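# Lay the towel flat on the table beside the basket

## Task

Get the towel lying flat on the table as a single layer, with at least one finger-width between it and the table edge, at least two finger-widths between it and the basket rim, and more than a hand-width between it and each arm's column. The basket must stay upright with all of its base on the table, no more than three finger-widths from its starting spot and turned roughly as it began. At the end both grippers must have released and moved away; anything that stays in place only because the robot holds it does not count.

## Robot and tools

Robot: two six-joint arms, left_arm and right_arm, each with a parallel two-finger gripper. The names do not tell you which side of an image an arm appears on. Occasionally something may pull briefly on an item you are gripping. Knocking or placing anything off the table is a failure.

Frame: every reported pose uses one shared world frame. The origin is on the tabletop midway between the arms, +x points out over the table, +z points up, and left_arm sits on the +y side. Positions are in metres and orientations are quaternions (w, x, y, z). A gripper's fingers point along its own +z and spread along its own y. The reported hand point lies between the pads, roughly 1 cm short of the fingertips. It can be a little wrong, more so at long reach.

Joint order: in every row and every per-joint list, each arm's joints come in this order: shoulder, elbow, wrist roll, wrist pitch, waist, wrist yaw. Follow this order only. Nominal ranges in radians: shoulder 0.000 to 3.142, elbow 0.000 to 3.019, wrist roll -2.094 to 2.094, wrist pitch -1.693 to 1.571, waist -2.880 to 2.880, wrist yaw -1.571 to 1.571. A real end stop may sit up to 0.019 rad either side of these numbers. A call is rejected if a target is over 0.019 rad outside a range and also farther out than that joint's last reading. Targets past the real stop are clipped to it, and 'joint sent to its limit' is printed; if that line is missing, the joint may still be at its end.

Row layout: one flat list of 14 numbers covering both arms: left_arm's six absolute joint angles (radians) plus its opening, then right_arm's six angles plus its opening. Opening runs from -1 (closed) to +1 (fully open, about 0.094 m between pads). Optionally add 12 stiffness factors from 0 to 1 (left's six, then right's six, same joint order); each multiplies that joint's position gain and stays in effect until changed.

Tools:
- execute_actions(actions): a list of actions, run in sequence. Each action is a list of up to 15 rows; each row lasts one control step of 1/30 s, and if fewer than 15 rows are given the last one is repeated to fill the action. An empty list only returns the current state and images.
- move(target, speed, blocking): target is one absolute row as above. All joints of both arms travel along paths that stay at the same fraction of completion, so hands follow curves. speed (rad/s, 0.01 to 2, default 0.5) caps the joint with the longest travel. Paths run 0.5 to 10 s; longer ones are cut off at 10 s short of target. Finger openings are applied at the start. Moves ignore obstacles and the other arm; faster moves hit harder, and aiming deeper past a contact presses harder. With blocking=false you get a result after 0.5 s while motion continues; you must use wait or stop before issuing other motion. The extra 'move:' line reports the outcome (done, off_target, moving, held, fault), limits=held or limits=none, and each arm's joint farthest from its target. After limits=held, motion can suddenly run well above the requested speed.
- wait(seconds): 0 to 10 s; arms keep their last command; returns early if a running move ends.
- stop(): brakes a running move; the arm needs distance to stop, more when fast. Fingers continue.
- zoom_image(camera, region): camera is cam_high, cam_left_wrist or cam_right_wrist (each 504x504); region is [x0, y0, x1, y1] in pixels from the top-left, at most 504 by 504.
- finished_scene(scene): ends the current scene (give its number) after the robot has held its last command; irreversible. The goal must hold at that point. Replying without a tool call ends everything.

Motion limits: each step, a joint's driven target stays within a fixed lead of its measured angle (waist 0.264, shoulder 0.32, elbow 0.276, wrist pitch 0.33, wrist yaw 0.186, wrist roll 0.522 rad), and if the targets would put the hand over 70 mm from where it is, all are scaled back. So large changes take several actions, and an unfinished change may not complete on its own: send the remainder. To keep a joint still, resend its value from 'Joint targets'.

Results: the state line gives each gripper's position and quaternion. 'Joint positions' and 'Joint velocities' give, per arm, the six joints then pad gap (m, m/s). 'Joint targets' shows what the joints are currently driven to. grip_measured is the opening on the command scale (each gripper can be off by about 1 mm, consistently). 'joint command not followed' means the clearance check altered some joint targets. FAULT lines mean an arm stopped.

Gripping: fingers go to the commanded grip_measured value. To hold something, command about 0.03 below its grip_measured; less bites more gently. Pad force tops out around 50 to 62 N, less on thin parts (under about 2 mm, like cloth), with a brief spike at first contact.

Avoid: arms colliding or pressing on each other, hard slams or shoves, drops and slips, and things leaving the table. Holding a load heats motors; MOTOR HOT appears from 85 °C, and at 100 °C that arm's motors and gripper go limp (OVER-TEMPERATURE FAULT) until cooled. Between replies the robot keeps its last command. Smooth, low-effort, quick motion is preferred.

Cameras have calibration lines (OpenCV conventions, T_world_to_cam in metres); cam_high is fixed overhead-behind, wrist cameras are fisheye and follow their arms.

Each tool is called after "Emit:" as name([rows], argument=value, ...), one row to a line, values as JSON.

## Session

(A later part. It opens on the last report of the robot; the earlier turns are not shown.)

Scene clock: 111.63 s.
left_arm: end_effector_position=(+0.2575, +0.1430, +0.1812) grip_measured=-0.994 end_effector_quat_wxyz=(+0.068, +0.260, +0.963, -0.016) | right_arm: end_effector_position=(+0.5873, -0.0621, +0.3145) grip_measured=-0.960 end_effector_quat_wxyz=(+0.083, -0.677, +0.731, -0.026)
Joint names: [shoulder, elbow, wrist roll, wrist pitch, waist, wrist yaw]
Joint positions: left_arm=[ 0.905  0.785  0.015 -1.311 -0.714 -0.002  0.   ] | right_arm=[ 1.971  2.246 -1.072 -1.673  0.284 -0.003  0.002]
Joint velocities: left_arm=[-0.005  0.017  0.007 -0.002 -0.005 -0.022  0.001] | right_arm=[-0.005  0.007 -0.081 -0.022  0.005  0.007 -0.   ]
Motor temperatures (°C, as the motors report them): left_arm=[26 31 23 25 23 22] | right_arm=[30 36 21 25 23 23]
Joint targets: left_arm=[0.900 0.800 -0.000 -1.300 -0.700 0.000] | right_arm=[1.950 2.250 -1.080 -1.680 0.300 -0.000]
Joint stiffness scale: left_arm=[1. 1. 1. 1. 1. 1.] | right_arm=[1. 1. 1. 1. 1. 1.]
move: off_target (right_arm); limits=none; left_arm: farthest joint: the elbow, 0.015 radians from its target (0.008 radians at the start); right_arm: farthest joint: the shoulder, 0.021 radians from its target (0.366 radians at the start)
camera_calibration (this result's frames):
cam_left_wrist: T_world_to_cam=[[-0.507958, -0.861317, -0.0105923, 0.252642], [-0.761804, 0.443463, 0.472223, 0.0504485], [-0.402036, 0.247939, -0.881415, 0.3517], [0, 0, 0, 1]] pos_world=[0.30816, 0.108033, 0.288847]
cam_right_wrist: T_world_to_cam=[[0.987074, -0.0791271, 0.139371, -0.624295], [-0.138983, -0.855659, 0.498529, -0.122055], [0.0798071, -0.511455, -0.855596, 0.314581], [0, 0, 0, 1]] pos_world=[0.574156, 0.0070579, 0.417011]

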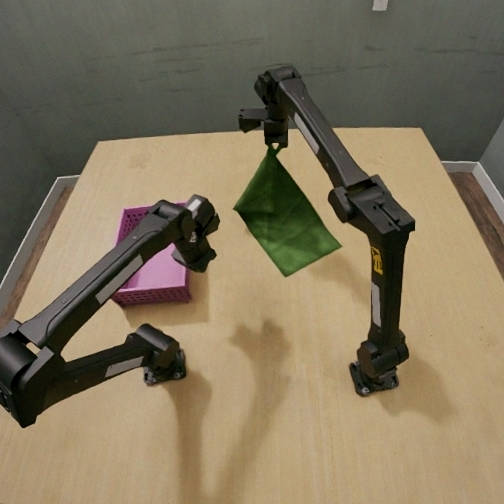

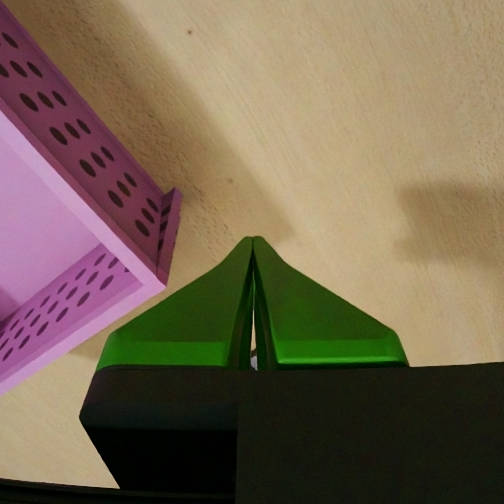

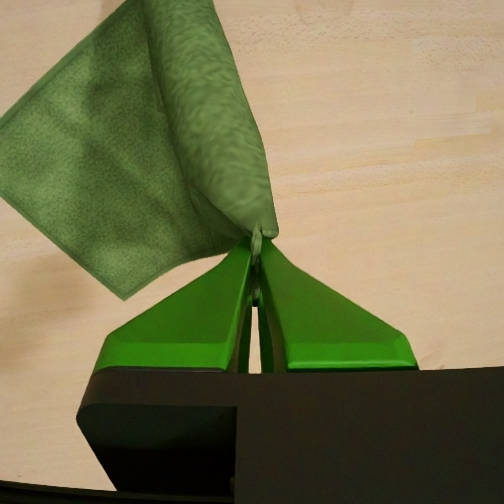

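Emit:
move(target=[0.9,0.8,0,-1.3,-0.7,0,-1,1.92,2.25,0.6,-1.68,0.3,0,-1])

Scene clock: 117.90 s.
left_arm: end_effector_position=(+0.2559, +0.1439, +0.1785) grip_measured=-0.994 end_effector_quat_wxyz=(+0.065, +0.260, +0.963, -0.015) | right_arm: end_effector_position=(+0.5834, -0.0638, +0.3250) grip_measured=-0.960 end_effector_quat_wxyz=(+0.082, +0.083, +0.992, +0.047)
Joint names: [shoulder, elbow, wrist roll, wrist pitch, waist, wrist yaw]
Joint positions: left_arm=[ 0.905  0.779  0.015 -1.311 -0.714 -0.002  0.   ] | right_arm=[ 1.951  2.242  0.589 -1.673  0.284 -0.003  0.002]
Joint velocities: left_arm=[-0.024  0.007 -0.095 -0.022 -0.005 -0.081 -0.   ] | right_arm=[-0.005 -0.012 -0.066  0.002 -0.005  0.066 -0.001]
Motor temperatures (°C, as the motors report them): left_arm=[26 31 23 25 23 22] | right_arm=[30 35 21 25 23 23]
Joint targets: left_arm=[0.900 0.800 0.000 -1.300 -0.700 -0.000] | right_arm=[1.920 2.250 0.600 -1.680 0.300 0.000]
Joint stiffness scale: left_arm=[1. 1. 1. 1. 1. 1.] | right_arm=[1. 1. 1. 1. 1. 1.]
move: off_target (left_arm, right_arm); limits=none; left_arm: farthest joint: the elbow, 0.021 radians from its target (0.015 radians at the start); right_arm: farthest joint: the shoulder, 0.031 radians from its target (0.051 radians at the start)
camera_calibration (this result's frames):
cam_left_wrist: T_world_to_cam=[[-0.508017, -0.861283, -0.0104586, 0.252562], [-0.759119, 0.441953, 0.477929, 0.0485617], [-0.40701, 0.250735, -0.878336, 0.348775], [0, 0, 0, 1]] pos_world=[0.307124, 0.108615, 0.285774]
cam_right_wrist: T_world_to_cam=[[-0.152758, -0.981242, -0.117595, 0.0688599], [-0.894809, 0.0868197, 0.437925, 0.391556], [-0.419501, 0.172122, -0.891287, 0.669493], [0, 0, 0, 1]] pos_world=[0.64174, -0.0816608, 0.433336]

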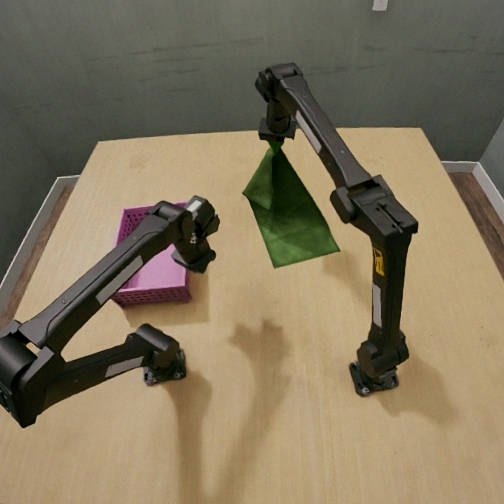

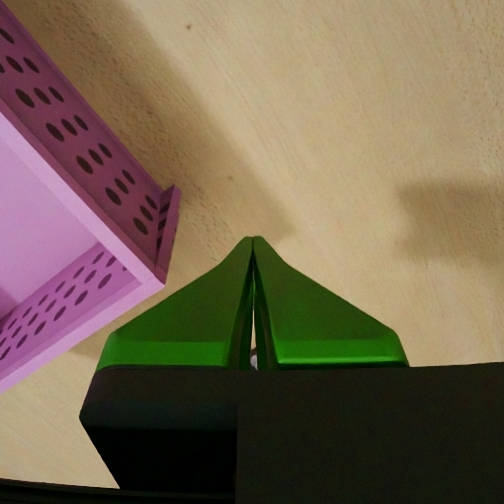

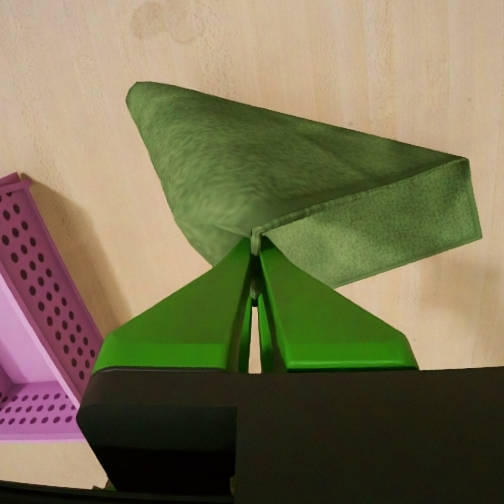

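Emit:
move(target=[0.9,0.8,0,-1.3,-0.7,0,-1,1.92,2.25,2.0,-1.68,0.3,0,-1])

Emit:
zoom_image(camera="cam_high", region=[200,120,370,290])

Scene clock: 123.67 s.
left_arm: end_effector_position=(+0.2543, +0.1448, +0.1760) grip_measured=-0.994 end_effector_quat_wxyz=(+0.062, +0.260, +0.963, -0.014) | right_arm: end_effector_position=(+0.5830, -0.0640, +0.3236) grip_measured=-0.960 end_effector_quat_wxyz=(+0.032, +0.703, +0.705, +0.087)
Joint names: [shoulder, elbow, wrist roll, wrist pitch, waist, wrist yaw]
Joint positions: left_arm=[ 0.905  0.773  0.015 -1.311 -0.714 -0.002  0.   ] | right_arm=[ 1.951  2.239  1.99  -1.673  0.284 -0.003  0.002]
Joint velocities: left_arm=[ 0.005  0.007 -0.051  0.007 -0.015 -0.022 -0.001] | right_arm=[ 0.005 -0.017 -0.037  0.002 -0.005 -0.066  0.   ]
Motor temperatures (°C, as the motors report them): left_arm=[25 31 23 25 23 22] | right_arm=[30 35 21 25 23 23]
Joint targets: left_arm=[0.900 0.800 -0.000 -1.300 -0.700 -0.000] | right_arm=[1.920 2.250 2.000 -1.680 0.300 0.000]
Joint stiffness scale: left_arm=[1. 1. 1. 1. 1. 1.] | right_arm=[1. 1. 1. 1. 1. 1.]
move: off_target (left_arm, right_arm); limits=none; left_arm: farthest joint: the elbow, 0.027 radians from its target (0.021 radians at the start); right_arm: farthest joint: the shoulder, 0.031 radians from its target (0.031 radians at the start)
camera_calibration (this result's frames):
cam_left_wrist: T_world_to_cam=[[-0.508072, -0.861252, -0.0103322, 0.252486], [-0.756562, 0.440515, 0.483281, 0.0468032], [-0.411675, 0.253359, -0.875404, 0.34601], [0, 0, 0, 1]] pos_world=[0.306134, 0.109172, 0.282888]
cam_right_wrist: T_world_to_cam=[[-0.983894, 0.00169565, -0.178745, 0.63572], [-0.112749, 0.770063, 0.627926, -0.0818928], [0.13871, 0.637966, -0.757469, 0.329155], [0, 0, 0, 1]] pos_world=[0.570591, -0.148005, 0.414379]

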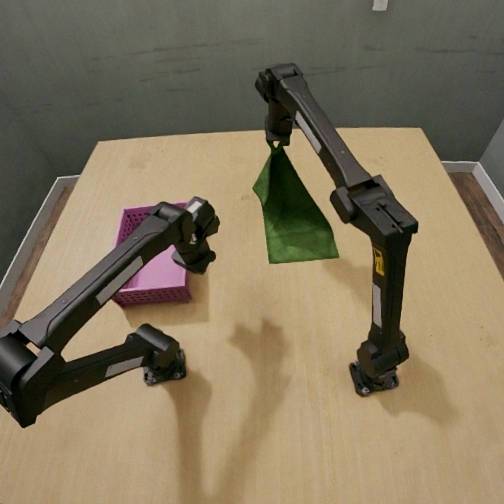

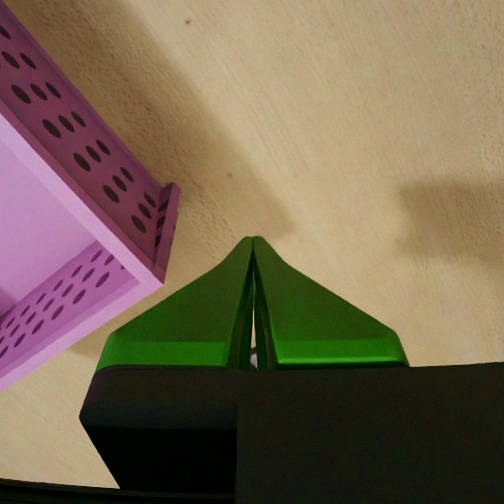

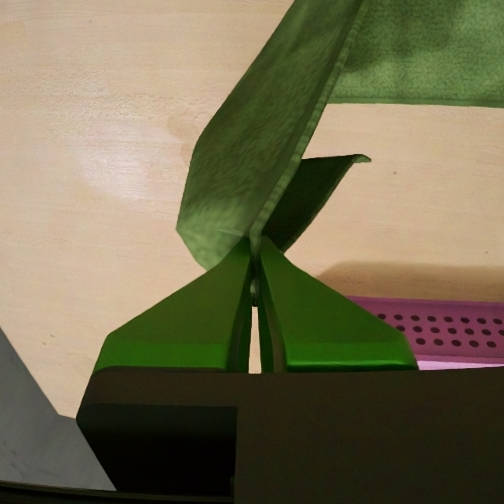

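Region (200, 120, 370, 290) of cam_high's 504x504 image, scaled by 2.965, with more detail than that image has.

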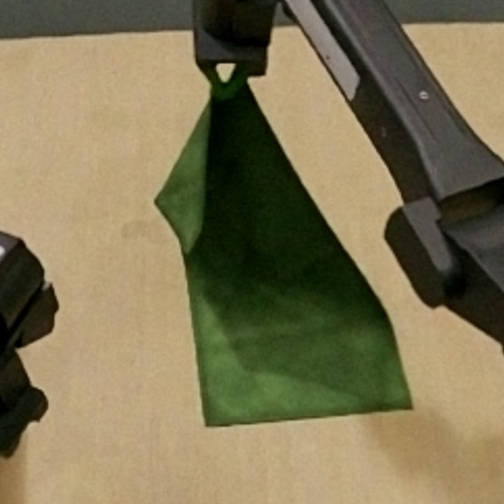

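Emit:
move(target=[1.5,1.1,0,-1.15,-0.98,0,-1,1.95,2.25,1.8,-1.68,0.08,0,-1], speed=0.3)

Scene clock: 130.80 s.
left_arm: end_effector_position=(+0.3226, -0.0089, +0.1032) grip_measured=-0.994 end_effector_quat_wxyz=(-0.014, +0.381, +0.924, +0.007) | right_arm: end_effector_position=(+0.6223, -0.1806, +0.3236) grip_measured=-0.960 end_effector_quat_wxyz=(+0.047, +0.708, +0.700, +0.080)
Joint names: [shoulder, elbow, wrist roll, wrist pitch, waist, wrist yaw]
Joint positions: left_arm=[ 1.497  1.053  0.015 -1.158 -0.968 -0.002  0.   ] | right_arm=[ 1.951  2.239  1.81  -1.673  0.09  -0.003  0.002]
Joint velocities: left_arm=[ 0.005  0.002  0.037 -0.017 -0.005  0.022 -0.   ] | right_arm=[-0.005  0.002  0.037 -0.017 -0.005 -0.007 -0.   ]
Motor temperatures (°C, as the motors report them): left_arm=[25 32 23 25 23 22] | right_arm=[30 35 21 25 23 23]
Joint targets: left_arm=[1.500 1.100 0.000 -1.150 -0.980 0.000] | right_arm=[1.950 2.250 1.800 -1.680 0.080 0.000]
Joint stiffness scale: left_arm=[1. 1. 1. 1. 1. 1.] | right_arm=[1. 1. 1. 1. 1. 1.]
move: off_target (left_arm); limits=none; left_arm: farthest joint: the elbow, 0.047 radians from its target (0.327 radians at the start); right_arm: farthest joint: the elbow, 0.011 radians from its target (0.011 radians at the start)
camera_calibration (this result's frames):
cam_left_wrist: T_world_to_cam=[[-0.709478, -0.704697, -0.00655424, 0.220068], [-0.558409, 0.556475, 0.615235, 0.124887], [-0.429907, 0.440156, -0.788316, 0.347843], [0, 0, 0, 1]] pos_world=[0.375412, -0.0675207, 0.198818]
cam_right_wrist: T_world_to_cam=[[-0.981727, 0.0128398, -0.189859, 0.67879], [-0.106149, 0.79112, 0.60238, 0.020304], [0.157936, 0.611526, -0.775301, 0.387145], [0, 0, 0, 1]] pos_world=[0.607397, -0.261528, 0.416798]

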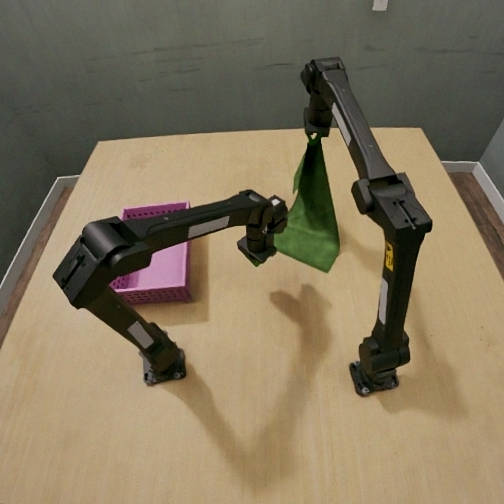

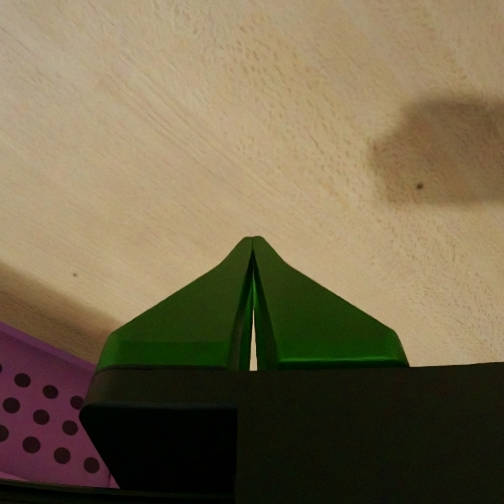

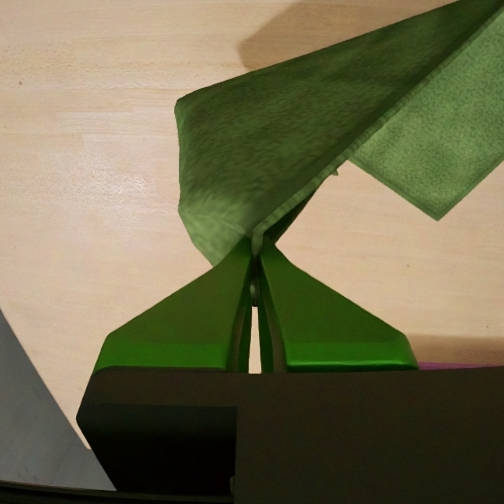

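Emit:
move(target=[1.85,1.47,0,-1.15,-0.98,0,-1,1.95,2.25,1.8,-1.68,0.08,0,-1])

Emit:
move(target=[2.0,1.47,0,-1.07,-0.98,0,-1,2.1,2.25,1.8,-1.6,0.0,0,-1])

Emit:
move(target=[1.6,0.88,0,-0.87,-1.235,0,-1,2.36,2.25,1.8,-1.45,-0.1,0,-1], speed=0.25)

Scene clock: 142.50 s.
left_arm: end_effector_position=(+0.4225, -0.1051, +0.0737) grip_measured=-0.994 end_effector_quat_wxyz=(-0.003, +0.381, +0.925, +0.002) | right_arm: end_effector_position=(+0.6223, -0.1806, +0.3236) grip_measured=-0.960 end_effector_quat_wxyz=(+0.047, +0.708, +0.700, +0.080)
Joint names: [shoulder, elbow, wrist roll, wrist pitch, waist, wrist yaw]
Joint positions: left_arm=[ 1.848  1.426  0.015 -1.155 -0.968 -0.002  0.   ] | right_arm=[ 1.951  2.239  1.81  -1.673  0.09  -0.003  0.002]
Joint velocities: left_arm=[-0.005 -0.007 -0.139 -0.007  0.005 -0.007  0.001] | right_arm=[-0.015  0.007  0.022 -0.032  0.005  0.051  0.002]
Motor temperatures (°C, as the motors report them): left_arm=[26 32 23 25 23 22] | right_arm=[29 35 21 25 23 23]
Joint targets: left_arm=[1.850 1.470 0.000 -1.150 -0.980 -0.000] | right_arm=[1.950 2.250 1.800 -1.680 0.080 -0.000]
Joint stiffness scale: left_arm=[1. 1. 1. 1. 1. 1.] | right_arm=[1. 1. 1. 1. 1. 1.]
move: off_target (left_arm); limits=none; left_arm: farthest joint: the elbow, 0.044 radians from its target (0.417 radians at the start); right_arm: farthest joint: the elbow, 0.011 radians from its target (0.011 radians at the start)
camera_calibration (this result's frames):
cam_left_wrist: T_world_to_cam=[[-0.709354, -0.704817, -0.00710813, 0.222914], [-0.569384, 0.567047, 0.595197, 0.259602], [-0.415474, 0.426252, -0.803548, 0.403469], [0, 0, 0, 1]] pos_world=[0.473569, -0.162072, 0.171277]
cam_right_wrist: T_world_to_cam=[[-0.98173, 0.0120777, -0.189894, 0.678665], [-0.106763, 0.791122, 0.602268, 0.0207226], [0.157504, 0.611538, -0.775379, 0.387442], [0, 0, 0, 1]] pos_world=[0.607455, -0.261526, 0.416808]

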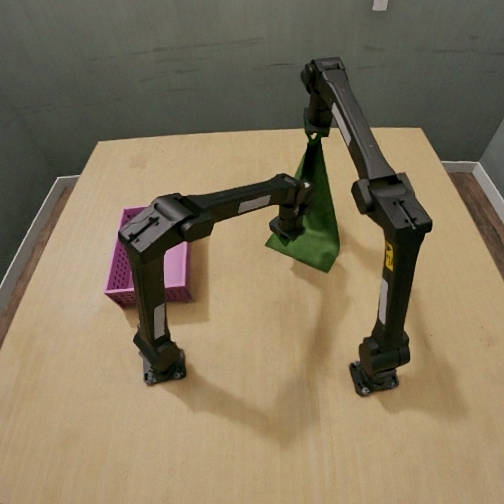

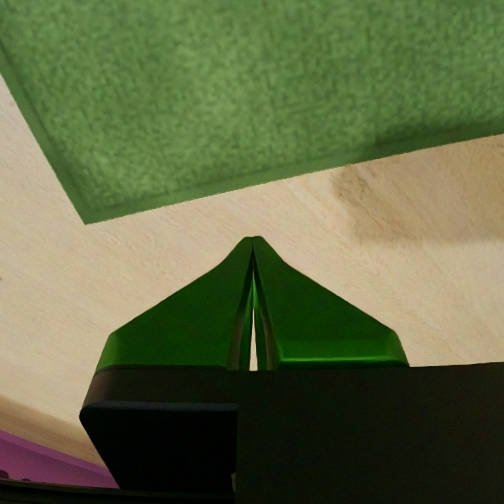

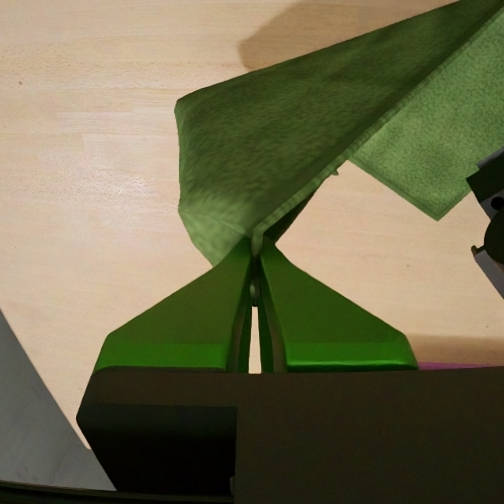

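Scene clock: 143.43 s.
left_arm: end_effector_position=(+0.4405, -0.1225, +0.0220) grip_measured=-0.994 end_effector_quat_wxyz=(-0.005, +0.381, +0.924, +0.003) | right_arm: end_effector_position=(+0.6696, -0.2356, +0.2219) grip_measured=-0.960 end_effector_quat_wxyz=(+0.022, +0.743, +0.668, +0.035)
Joint names: [shoulder, elbow, wrist roll, wrist pitch, waist, wrist yaw]
Joint positions: left_arm=[ 1.969  1.462  0.015 -1.074 -0.968 -0.002  0.   ] | right_arm=[ 2.11   2.232  1.81  -1.61  -0.005 -0.003  0.002]
Joint velocities: left_arm=[ 0.005  0.002 -0.007 -0.012  0.005 -0.037 -0.   ] | right_arm=[ 0.005  0.002  0.022 -0.007  0.005 -0.051  0.001]
Motor temperatures (°C, as the motors report them): left_arm=[26 32 23 25 23 22] | right_arm=[29 35 21 25 23 23]
Joint targets: left_arm=[2.000 1.470 0.000 -1.070 -0.980 0.000] | right_arm=[2.100 2.250 1.800 -1.600 0.000 0.000]
Joint stiffness scale: left_arm=[1. 1. 1. 1. 1. 1.] | right_arm=[1. 1. 1. 1. 1. 1.]
move: off_target (left_arm); limits=none; left_arm: farthest joint: the shoulder, 0.031 radians from its target (0.152 radians at the start); right_arm: farthest joint: the elbow, 0.018 radians from its target (0.011 radians at the start)
camera_calibration (this result's frames):
cam_left_wrist: T_world_to_cam=[[-0.709374, -0.704801, -0.00663477, 0.223029], [-0.567424, 0.565472, 0.598558, 0.309325], [-0.418112, 0.428366, -0.801052, 0.378175], [0, 0, 0, 1]] pos_world=[0.491849, -0.179721, 0.119269]
cam_right_wrist: T_world_to_cam=[[-0.990489, 0.10359, -0.0905565, 0.711907], [0.0302648, 0.806067, 0.59105, 0.0447294], [0.134221, 0.582688, -0.801536, 0.349399], [0, 0, 0, 1]] pos_world=[0.656885, -0.313391, 0.318086]

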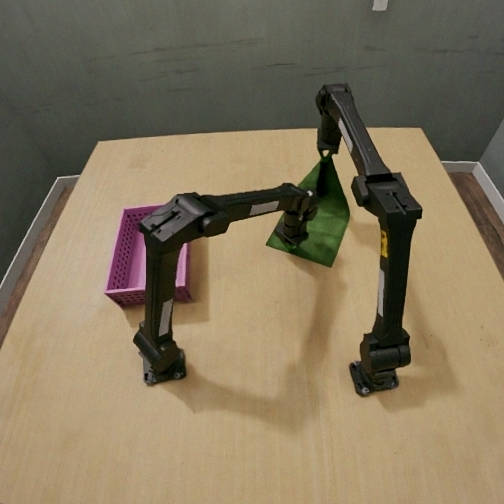

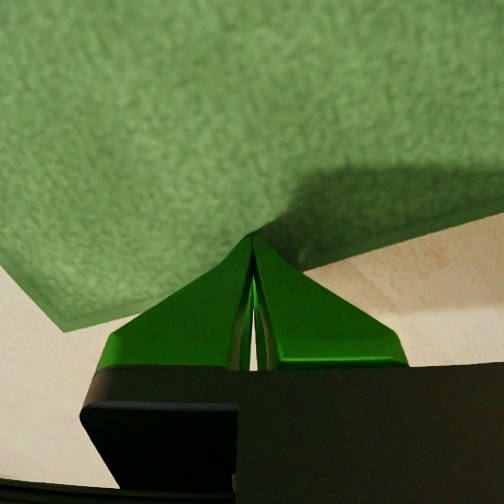

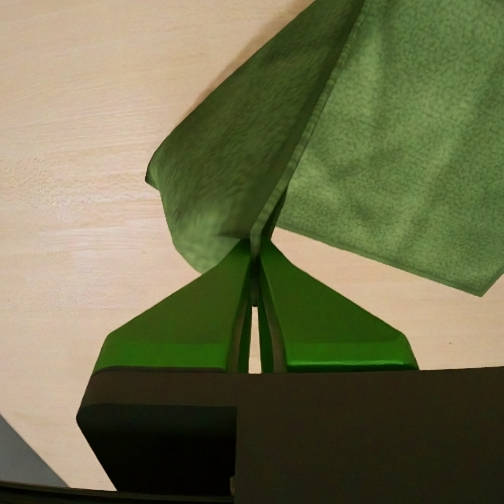

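Scene clock: 146.17 s.
left_arm: end_effector_position=(+0.2407, -0.0652, +0.0151) grip_measured=-0.994 end_effector_quat_wxyz=(+0.001, +0.494, +0.869, +0.001) | right_arm: end_effector_position=(+0.7147, -0.2886, +0.0685) grip_measured=-0.960 end_effector_quat_wxyz=(-0.000, +0.771, +0.637, +0.002)
Joint names: [shoulder, elbow, wrist roll, wrist pitch, waist, wrist yaw]
Joint positions: left_arm=[ 1.596  0.895  0.015 -0.87  -1.22  -0.003  0.   ] | right_arm=[ 2.339  2.231  1.81  -1.46  -0.087 -0.003  0.002]
Joint velocities: left_arm=[-0.015 -0.002 -0.022 -0.002 -0.005 -0.037  0.001] | right_arm=[-0.005 -0.012 -0.037 -0.007 -0.015  0.007 -0.001]
Motor temperatures (°C, as the motors report them): left_arm=[26 32 23 25 23 22] | right_arm=[29 35 21 25 23 23]
Joint targets: left_arm=[1.600 0.880 -0.000 -0.870 -1.235 -0.000] | right_arm=[2.360 2.250 1.800 -1.450 -0.100 0.000]
Joint stiffness scale: left_arm=[1. 1. 1. 1. 1. 1.] | right_arm=[1. 1. 1. 1. 1. 1.]
move: off_target (right_arm); limits=none; left_arm: farthest joint: the waist, 0.015 radians from its target (0.267 radians at the start); right_arm: farthest joint: the shoulder, 0.021 radians from its target (0.250 radians at the start)
camera_calibration (this result's frames):
cam_left_wrist: T_world_to_cam=[[-0.862352, -0.506245, -0.00801278, 0.171484], [-0.412833, 0.693894, 0.589983, 0.138928], [-0.293116, 0.512081, -0.807376, 0.24008], [0, 0, 0, 1]] pos_world=[0.275605, -0.132529, 0.113243]
cam_right_wrist: T_world_to_cam=[[-0.982809, 0.184179, -0.0127907, 0.760543], [0.143002, 0.803237, 0.578239, 0.0962995], [0.116774, 0.56647, -0.815767, 0.260006], [0, 0, 0, 1]] pos_world=[0.703336, -0.364713, 0.166148]

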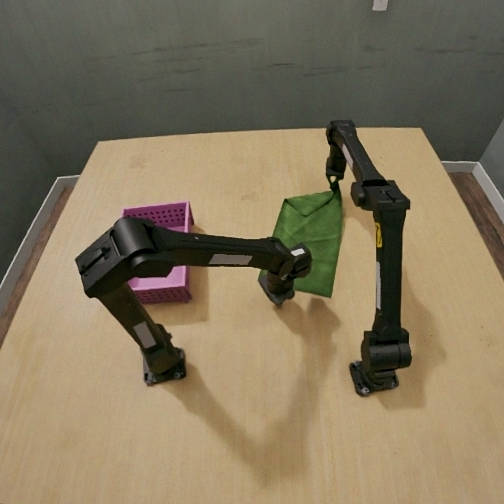

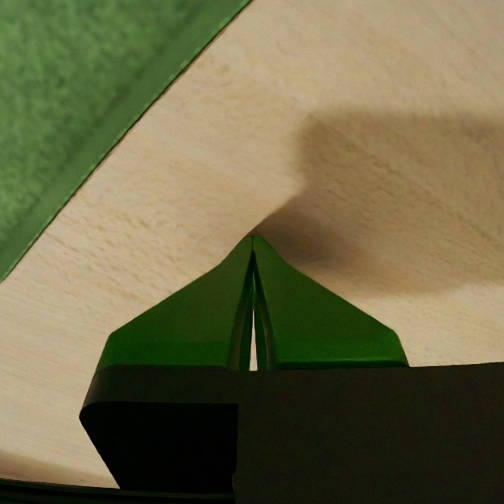

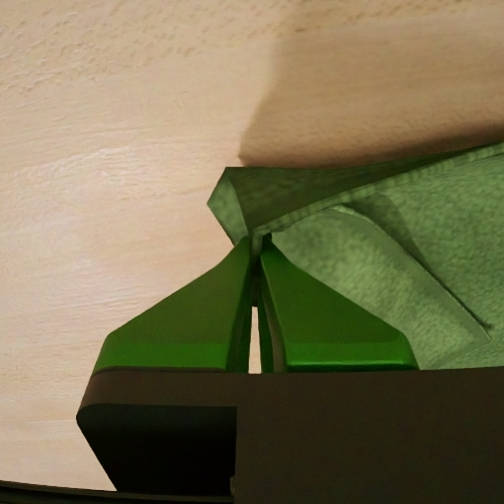

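Emit:
move(target=[1.4,1.0,0,-1.1,-1.1,0,-1,2.38,2.23,1.8,-1.42,-0.12,0,0.3])

Emit:
move(target=[1.3,1.0,0,-1.1,-0.8,0,-1,1.9,1.9,0,-1.6,-0.4,0,0.3], speed=1)

Emit:
zoom_image(camera="cam_high", region=[230,160,390,320])

Scene clock: 151.40 s.
left_arm: end_effector_position=(+0.2712, -0.0334, +0.1112) grip_measured=-0.994 end_effector_quat_wxyz=(+0.023, +0.445, +0.895, -0.010) | right_arm: end_effector_position=(+0.7205, -0.3043, +0.0561) grip_measured=+0.298 end_effector_quat_wxyz=(+0.003, +0.777, +0.629, +0.006)
Joint names: [shoulder, elbow, wrist roll, wrist pitch, waist, wrist yaw]
Joint positions: left_arm=[ 1.396  0.968  0.015 -1.093 -1.108 -0.002  0.   ] | right_arm=[ 2.355  2.227  1.81  -1.43  -0.109 -0.003  0.061]
Joint velocities: left_arm=[ 0.005 -0.027 -0.037  0.002 -0.005 -0.081 -0.   ] | right_arm=[-0.005 -0.002 -0.081 -0.002 -0.005 -0.022 -0.   ]
Motor temperatures (°C, as the motors report them): left_arm=[26 31 23 25 23 22] | right_arm=[30 35 21 25 23 23]
Joint targets: left_arm=[1.400 1.000 0.000 -1.100 -1.100 -0.000] | right_arm=[2.380 2.230 1.800 -1.420 -0.120 -0.000]
Joint stiffness scale: left_arm=[1. 1. 1. 1. 1. 1.] | right_arm=[1. 1. 1. 1. 1. 1.]
move: off_target (left_arm, right_arm); limits=none; left_arm: farthest joint: the elbow, 0.032 radians from its target (0.105 radians at the start); right_arm: farthest joint: the shoulder, 0.025 radians from its target (0.041 radians at the start)
camera_calibration (this result's frames):
cam_left_wrist: T_world_to_cam=[[-0.800256, -0.599596, -0.00869507, 0.194733], [-0.50502, 0.666069, 0.548914, 0.101352], [-0.323335, 0.443663, -0.835834, 0.319358], [0, 0, 0, 1]] pos_world=[0.31028, -0.0924339, 0.212989]
cam_right_wrist: T_world_to_cam=[[-0.978311, 0.205883, -0.0228043, 0.772931], [0.154774, 0.799708, 0.580096, 0.10553], [0.137669, 0.563985, -0.814229, 0.242178], [0, 0, 0, 1]] pos_world=[0.706494, -0.380111, 0.153596]

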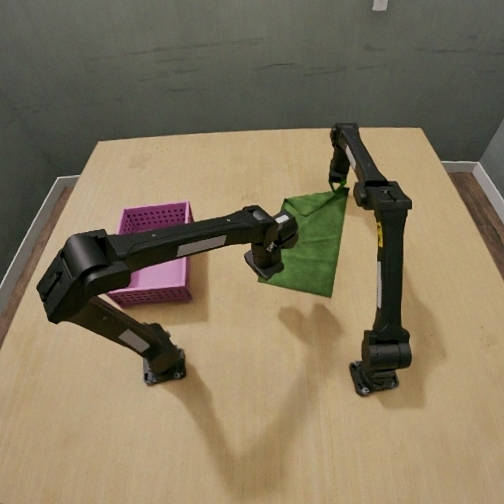

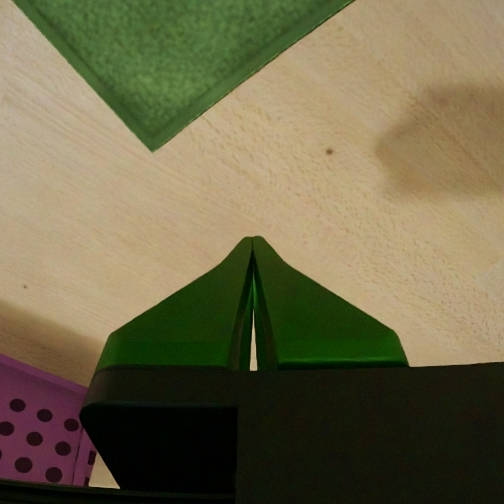

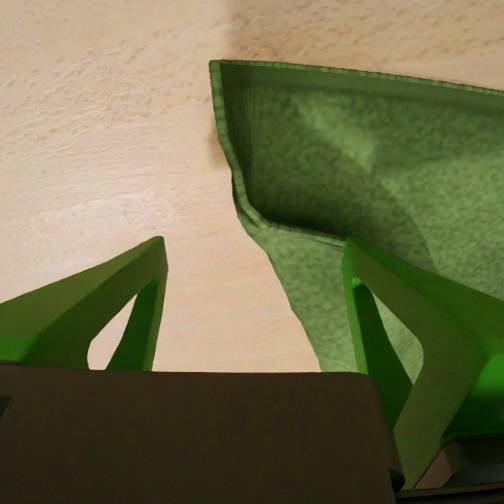

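Scene clock: 154.17 s.
left_arm: end_effector_position=(+0.3477, +0.0493, +0.1370) grip_measured=-0.994 end_effector_quat_wxyz=(+0.059, +0.307, +0.950, -0.017) | right_arm: end_effector_position=(+0.5690, -0.4719, +0.2105) grip_measured=+0.298 end_effector_quat_wxyz=(-0.020, +0.132, +0.991, +0.004)
Joint names: [shoulder, elbow, wrist roll, wrist pitch, waist, wrist yaw]
Joint positions: left_arm=[ 1.319  0.963  0.015 -1.093 -0.812 -0.002  0.   ] | right_arm=[ 1.917  1.898  0.01  -1.592 -0.391 -0.003  0.061]
Joint velocities: left_arm=[-0.015  0.007  0.022  0.017  0.005 -0.051  0.   ] | right_arm=[-0.005 -0.022 -0.022 -0.037 -0.005  0.051 -0.002]
Motor temperatures (°C, as the motors report them): left_arm=[26 31 23 25 23 22] | right_arm=[30 35 21 25 23 23]
Joint targets: left_arm=[1.300 1.000 0.000 -1.100 -0.800 -0.000] | right_arm=[1.900 1.900 -0.000 -1.600 -0.400 -0.000]
Joint stiffness scale: left_arm=[1. 1. 1. 1. 1. 1.] | right_arm=[1. 1. 1. 1. 1. 1.]
move: off_target (left_arm); limits=none; left_arm: farthest joint: the elbow, 0.037 radians from its target (0.032 radians at the start); right_arm: farthest joint: the shoulder, 0.017 radians from its target (0.455 radians at the start)
camera_calibration (this result's frames):
cam_left_wrist: T_world_to_cam=[[-0.589978, -0.807355, -0.010183, 0.243093], [-0.707823, 0.511095, 0.487614, 0.157401], [-0.388473, 0.29489, -0.873, 0.364068], [0, 0, 0, 1]] pos_world=[0.396263, 0.0084559, 0.243555]
cam_right_wrist: T_world_to_cam=[[-0.258573, -0.965895, -0.0136765, -0.301681], [-0.768886, 0.197221, 0.608209, 0.408786], [-0.584769, 0.167782, -0.793659, 0.703093], [0, 0, 0, 1]] pos_world=[0.64745, -0.48998, 0.305263]

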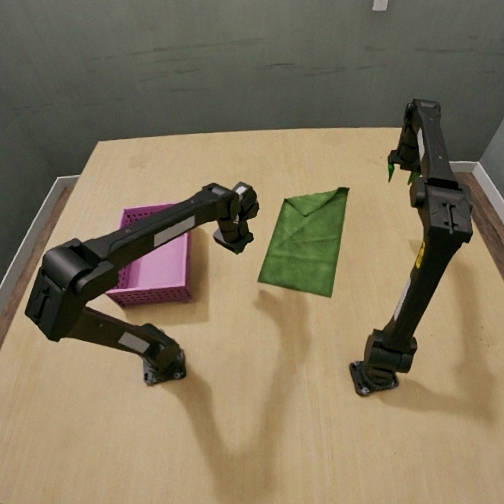

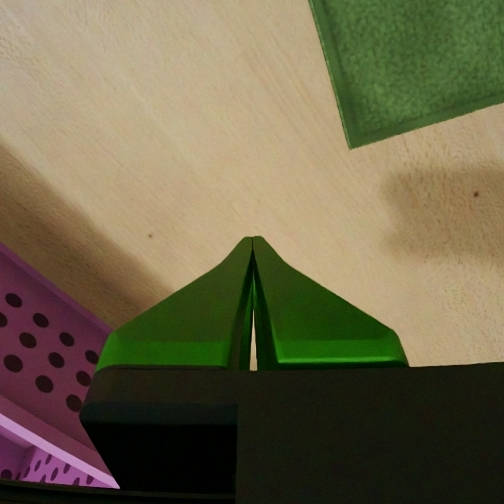

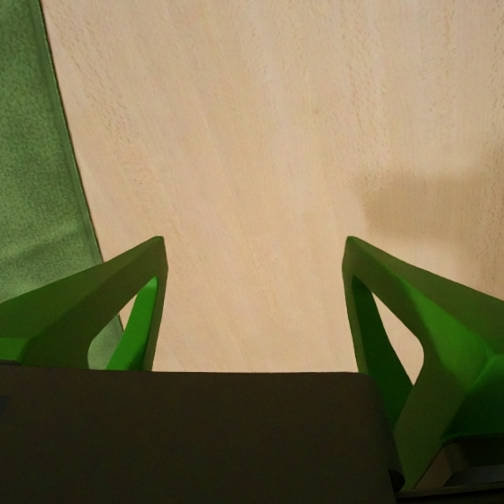

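Region (230, 160, 390, 320) of cam_high's 504x504 image, scaled by 3.150, with more detail than that image has.

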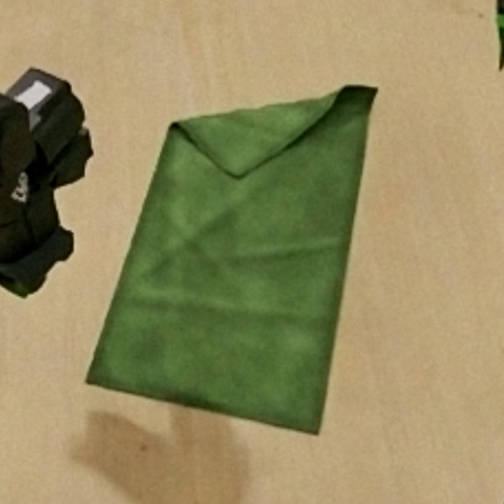

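Emit:
move(target=[1.3,1.0,0,-1.1,-0.8,0,-1,2.02,1.75,1.2,-1.42,0.05,0,-0.15], speed=1)

Scene clock: 163.47 s.
left_arm: end_effector_position=(+0.3463, +0.0503, +0.1352) grip_measured=-0.994 end_effector_quat_wxyz=(+0.056, +0.307, +0.950, -0.016) | right_arm: end_effector_position=(+0.5738, -0.2120, +0.1056) grip_measured=-0.148 end_effector_quat_wxyz=(-0.045, +0.477, +0.877, -0.035)
Joint names: [shoulder, elbow, wrist roll, wrist pitch, waist, wrist yaw]
Joint positions: left_arm=[ 1.319  0.959  0.015 -1.093 -0.812 -0.002  0.   ] | right_arm=[ 2.001  1.746  1.19  -1.429  0.057 -0.003  0.04 ]
Joint velocities: left_arm=[-0.015 -0.002  0.007 -0.002 -0.034 -0.081 -0.001] | right_arm=[-0.005  0.007  0.051  0.007 -0.015 -0.051 -0.001]
Motor temperatures (°C, as the motors report them): left_arm=[26 32 23 25 23 22] | right_arm=[30 35 21 25 23 23]
Joint targets: left_arm=[1.300 1.000 -0.000 -1.100 -0.800 0.000] | right_arm=[2.020 1.750 1.200 -1.420 0.050 0.000]
Joint stiffness scale: left_arm=[1. 1. 1. 1. 1. 1.] | right_arm=[1. 1. 1. 1. 1. 1.]
move: off_target (left_arm); limits=none; left_arm: farthest joint: the elbow, 0.041 radians from its target (0.037 radians at the start); right_arm: farthest joint: the shoulder, 0.019 radians from its target (0.103 radians at the start)
camera_calibration (this result's frames):
cam_left_wrist: T_world_to_cam=[[-0.590016, -0.807328, -0.0100895, 0.243039], [-0.705987, 0.50981, 0.491606, 0.155642], [-0.391743, 0.297178, -0.87076, 0.362393], [0, 0, 0, 1]] pos_world=[0.395244, 0.00916919, 0.241494]
cam_right_wrist: T_world_to_cam=[[-0.832731, -0.545814, 0.0929903, 0.356444], [-0.3859, 0.692584, 0.609433, 0.310186], [-0.39704, 0.471608, -0.787366, 0.535077], [0, 0, 0, 1]] pos_world=[0.62897, -0.272625, 0.199117]

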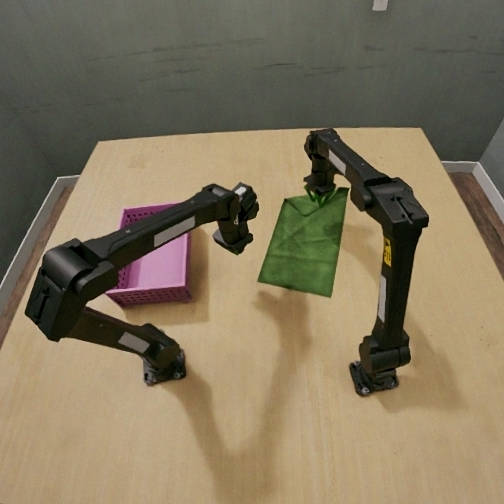

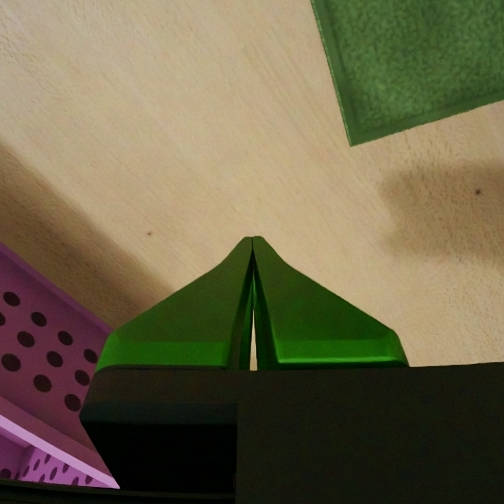

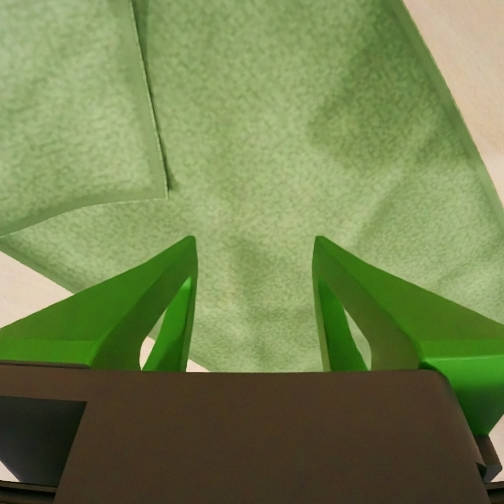

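Emit:
move(target=[1.3,1.0,0,-1.1,-0.8,0,-1,2.14,1.9,1.2,-1.45,0.09,0,-0.15])

Emit:
move(target=[1.3,1.0,0,-1.1,-0.8,0,-1,2.24,1.88,1.2,-1.38,0.09,0,-0.15], speed=0.2)

Scene clock: 169.03 s.
left_arm: end_effector_position=(+0.3458, +0.0506, +0.1346) grip_measured=-0.994 end_effector_quat_wxyz=(+0.056, +0.307, +0.950, -0.016) | right_arm: end_effector_position=(+0.5991, -0.1933, +0.0678) grip_measured=-0.148 end_effector_quat_wxyz=(-0.057, +0.467, +0.881, -0.047)
Joint names: [shoulder, elbow, wrist roll, wrist pitch, waist, wrist yaw]
Joint positions: left_arm=[ 1.319  0.957  0.015 -1.093 -0.812 -0.002  0.   ] | right_arm=[ 2.131  1.854  1.191 -1.441  0.079 -0.003  0.04 ]
Joint velocities: left_arm=[-0.005 -0.007  0.022 -0.027 -0.015  0.007  0.001] | right_arm=[-0.015 -0.002  0.051  0.002 -0.005  0.022  0.   ]
Motor temperatures (°C, as the motors report them): left_arm=[26 32 23 25 23 22] | right_arm=[29 35 21 25 23 23]
Joint targets: left_arm=[1.300 1.000 0.000 -1.100 -0.800 -0.000] | right_arm=[2.140 1.900 1.200 -1.450 0.090 -0.000]
Joint stiffness scale: left_arm=[1. 1. 1. 1. 1. 1.] | right_arm=[1. 1. 1. 1. 1. 1.]
move: off_target (left_arm, right_arm); limits=none; left_arm: farthest joint: the elbow, 0.043 radians from its target (0.041 radians at the start); right_arm: farthest joint: the elbow, 0.046 radians from its target (0.154 radians at the start)
camera_calibration (this result's frames):
cam_left_wrist: T_world_to_cam=[[-0.590029, -0.807319, -0.0100583, 0.243021], [-0.705372, 0.509379, 0.492934, 0.155058], [-0.392831, 0.29794, -0.870009, 0.361832], [0, 0, 0, 1]] pos_world=[0.394902, 0.00940815, 0.240808]
cam_right_wrist: T_world_to_cam=[[-0.817323, -0.562692, 0.123941, 0.376643], [-0.380509, 0.688652, 0.617228, 0.325446], [-0.432661, 0.457314, -0.776961, 0.524383], [0, 0, 0, 1]] pos_world=[0.658555, -0.251993, 0.159868]

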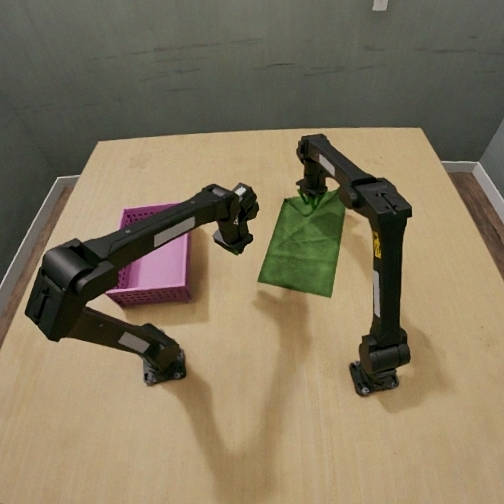

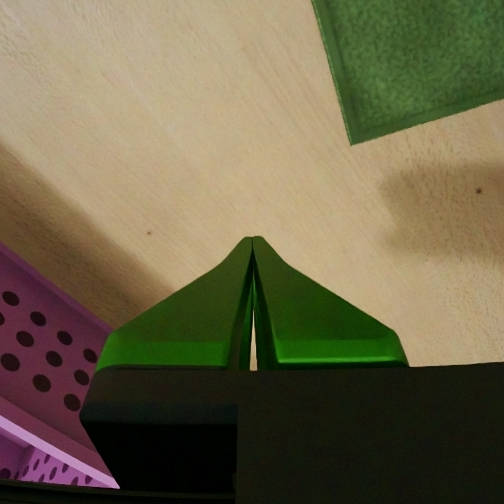

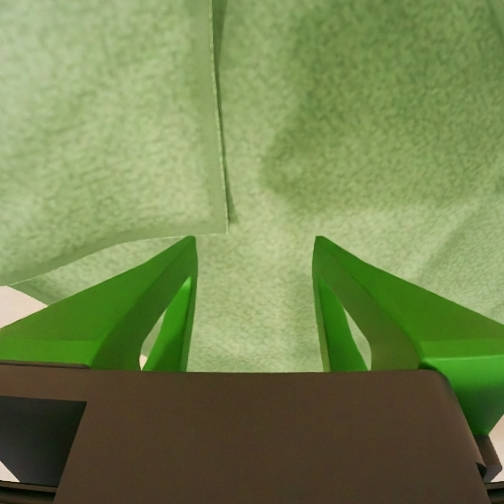

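Scene clock: 169.97 s.
left_arm: end_effector_position=(+0.3455, +0.0508, +0.1342) grip_measured=-0.994 end_effector_quat_wxyz=(+0.055, +0.307, +0.950, -0.016) | right_arm: end_effector_position=(+0.6099, -0.1909, +0.0262) grip_measured=-0.149 end_effector_quat_wxyz=(-0.060, +0.467, +0.881, -0.049)
Joint names: [shoulder, elbow, wrist roll, wrist pitch, waist, wrist yaw]
Joint positions: left_arm=[ 1.319  0.956  0.015 -1.093 -0.812 -0.002  0.   ] | right_arm=[ 2.204  1.866  1.191 -1.389  0.079 -0.003  0.04 ]
Joint velocities: left_arm=[ 0.005 -0.002 -0.037 -0.027 -0.005  0.066  0.001] | right_arm=[-0.015 -0.012  0.051 -0.002 -0.005  0.037  0.   ]
Motor temperatures (°C, as the motors report them): left_arm=[26 32 23 25 23 22] | right_arm=[29 35 21 25 23 23]
Joint targets: left_arm=[1.300 1.000 0.000 -1.100 -0.800 -0.000] | right_arm=[2.240 1.880 1.200 -1.380 0.090 0.000]
Joint stiffness scale: left_arm=[1. 1. 1. 1. 1. 1.] | right_arm=[1. 1. 1. 1. 1. 1.]
move: off_target (left_arm, right_arm); limits=none; left_arm: farthest joint: the elbow, 0.044 radians from its target (0.043 radians at the start); right_arm: farthest joint: the shoulder, 0.036 radians from its target (0.109 radians at the start)
camera_calibration (this result's frames):
cam_left_wrist: T_world_to_cam=[[-0.590038, -0.807313, -0.0100348, 0.243008], [-0.704909, 0.509055, 0.493929, 0.15462], [-0.393647, 0.298511, -0.869444, 0.361412], [0, 0, 0, 1]] pos_world=[0.394645, 0.00958776, 0.240295]
cam_right_wrist: T_world_to_cam=[[-0.816275, -0.562461, 0.131649, 0.391166], [-0.375442, 0.689766, 0.619085, 0.350675], [-0.439019, 0.455917, -0.77421, 0.499184], [0, 0, 0, 1]] pos_world=[0.670108, -0.249454, 0.117879]

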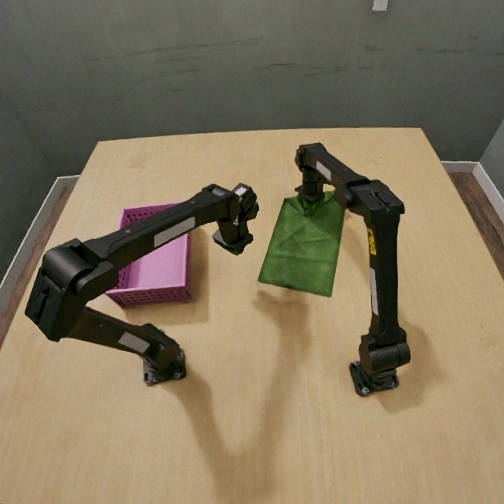

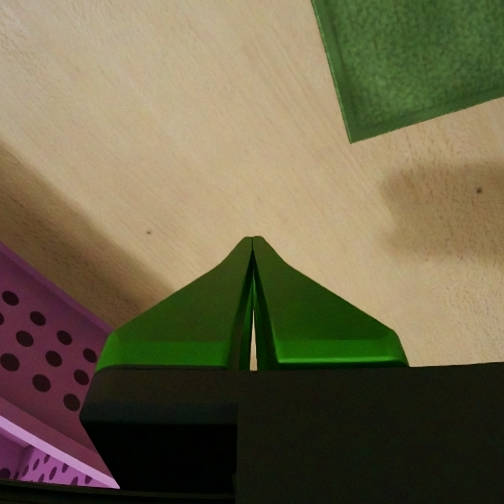

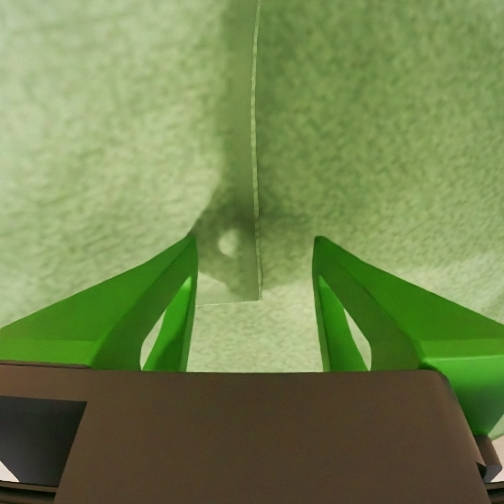

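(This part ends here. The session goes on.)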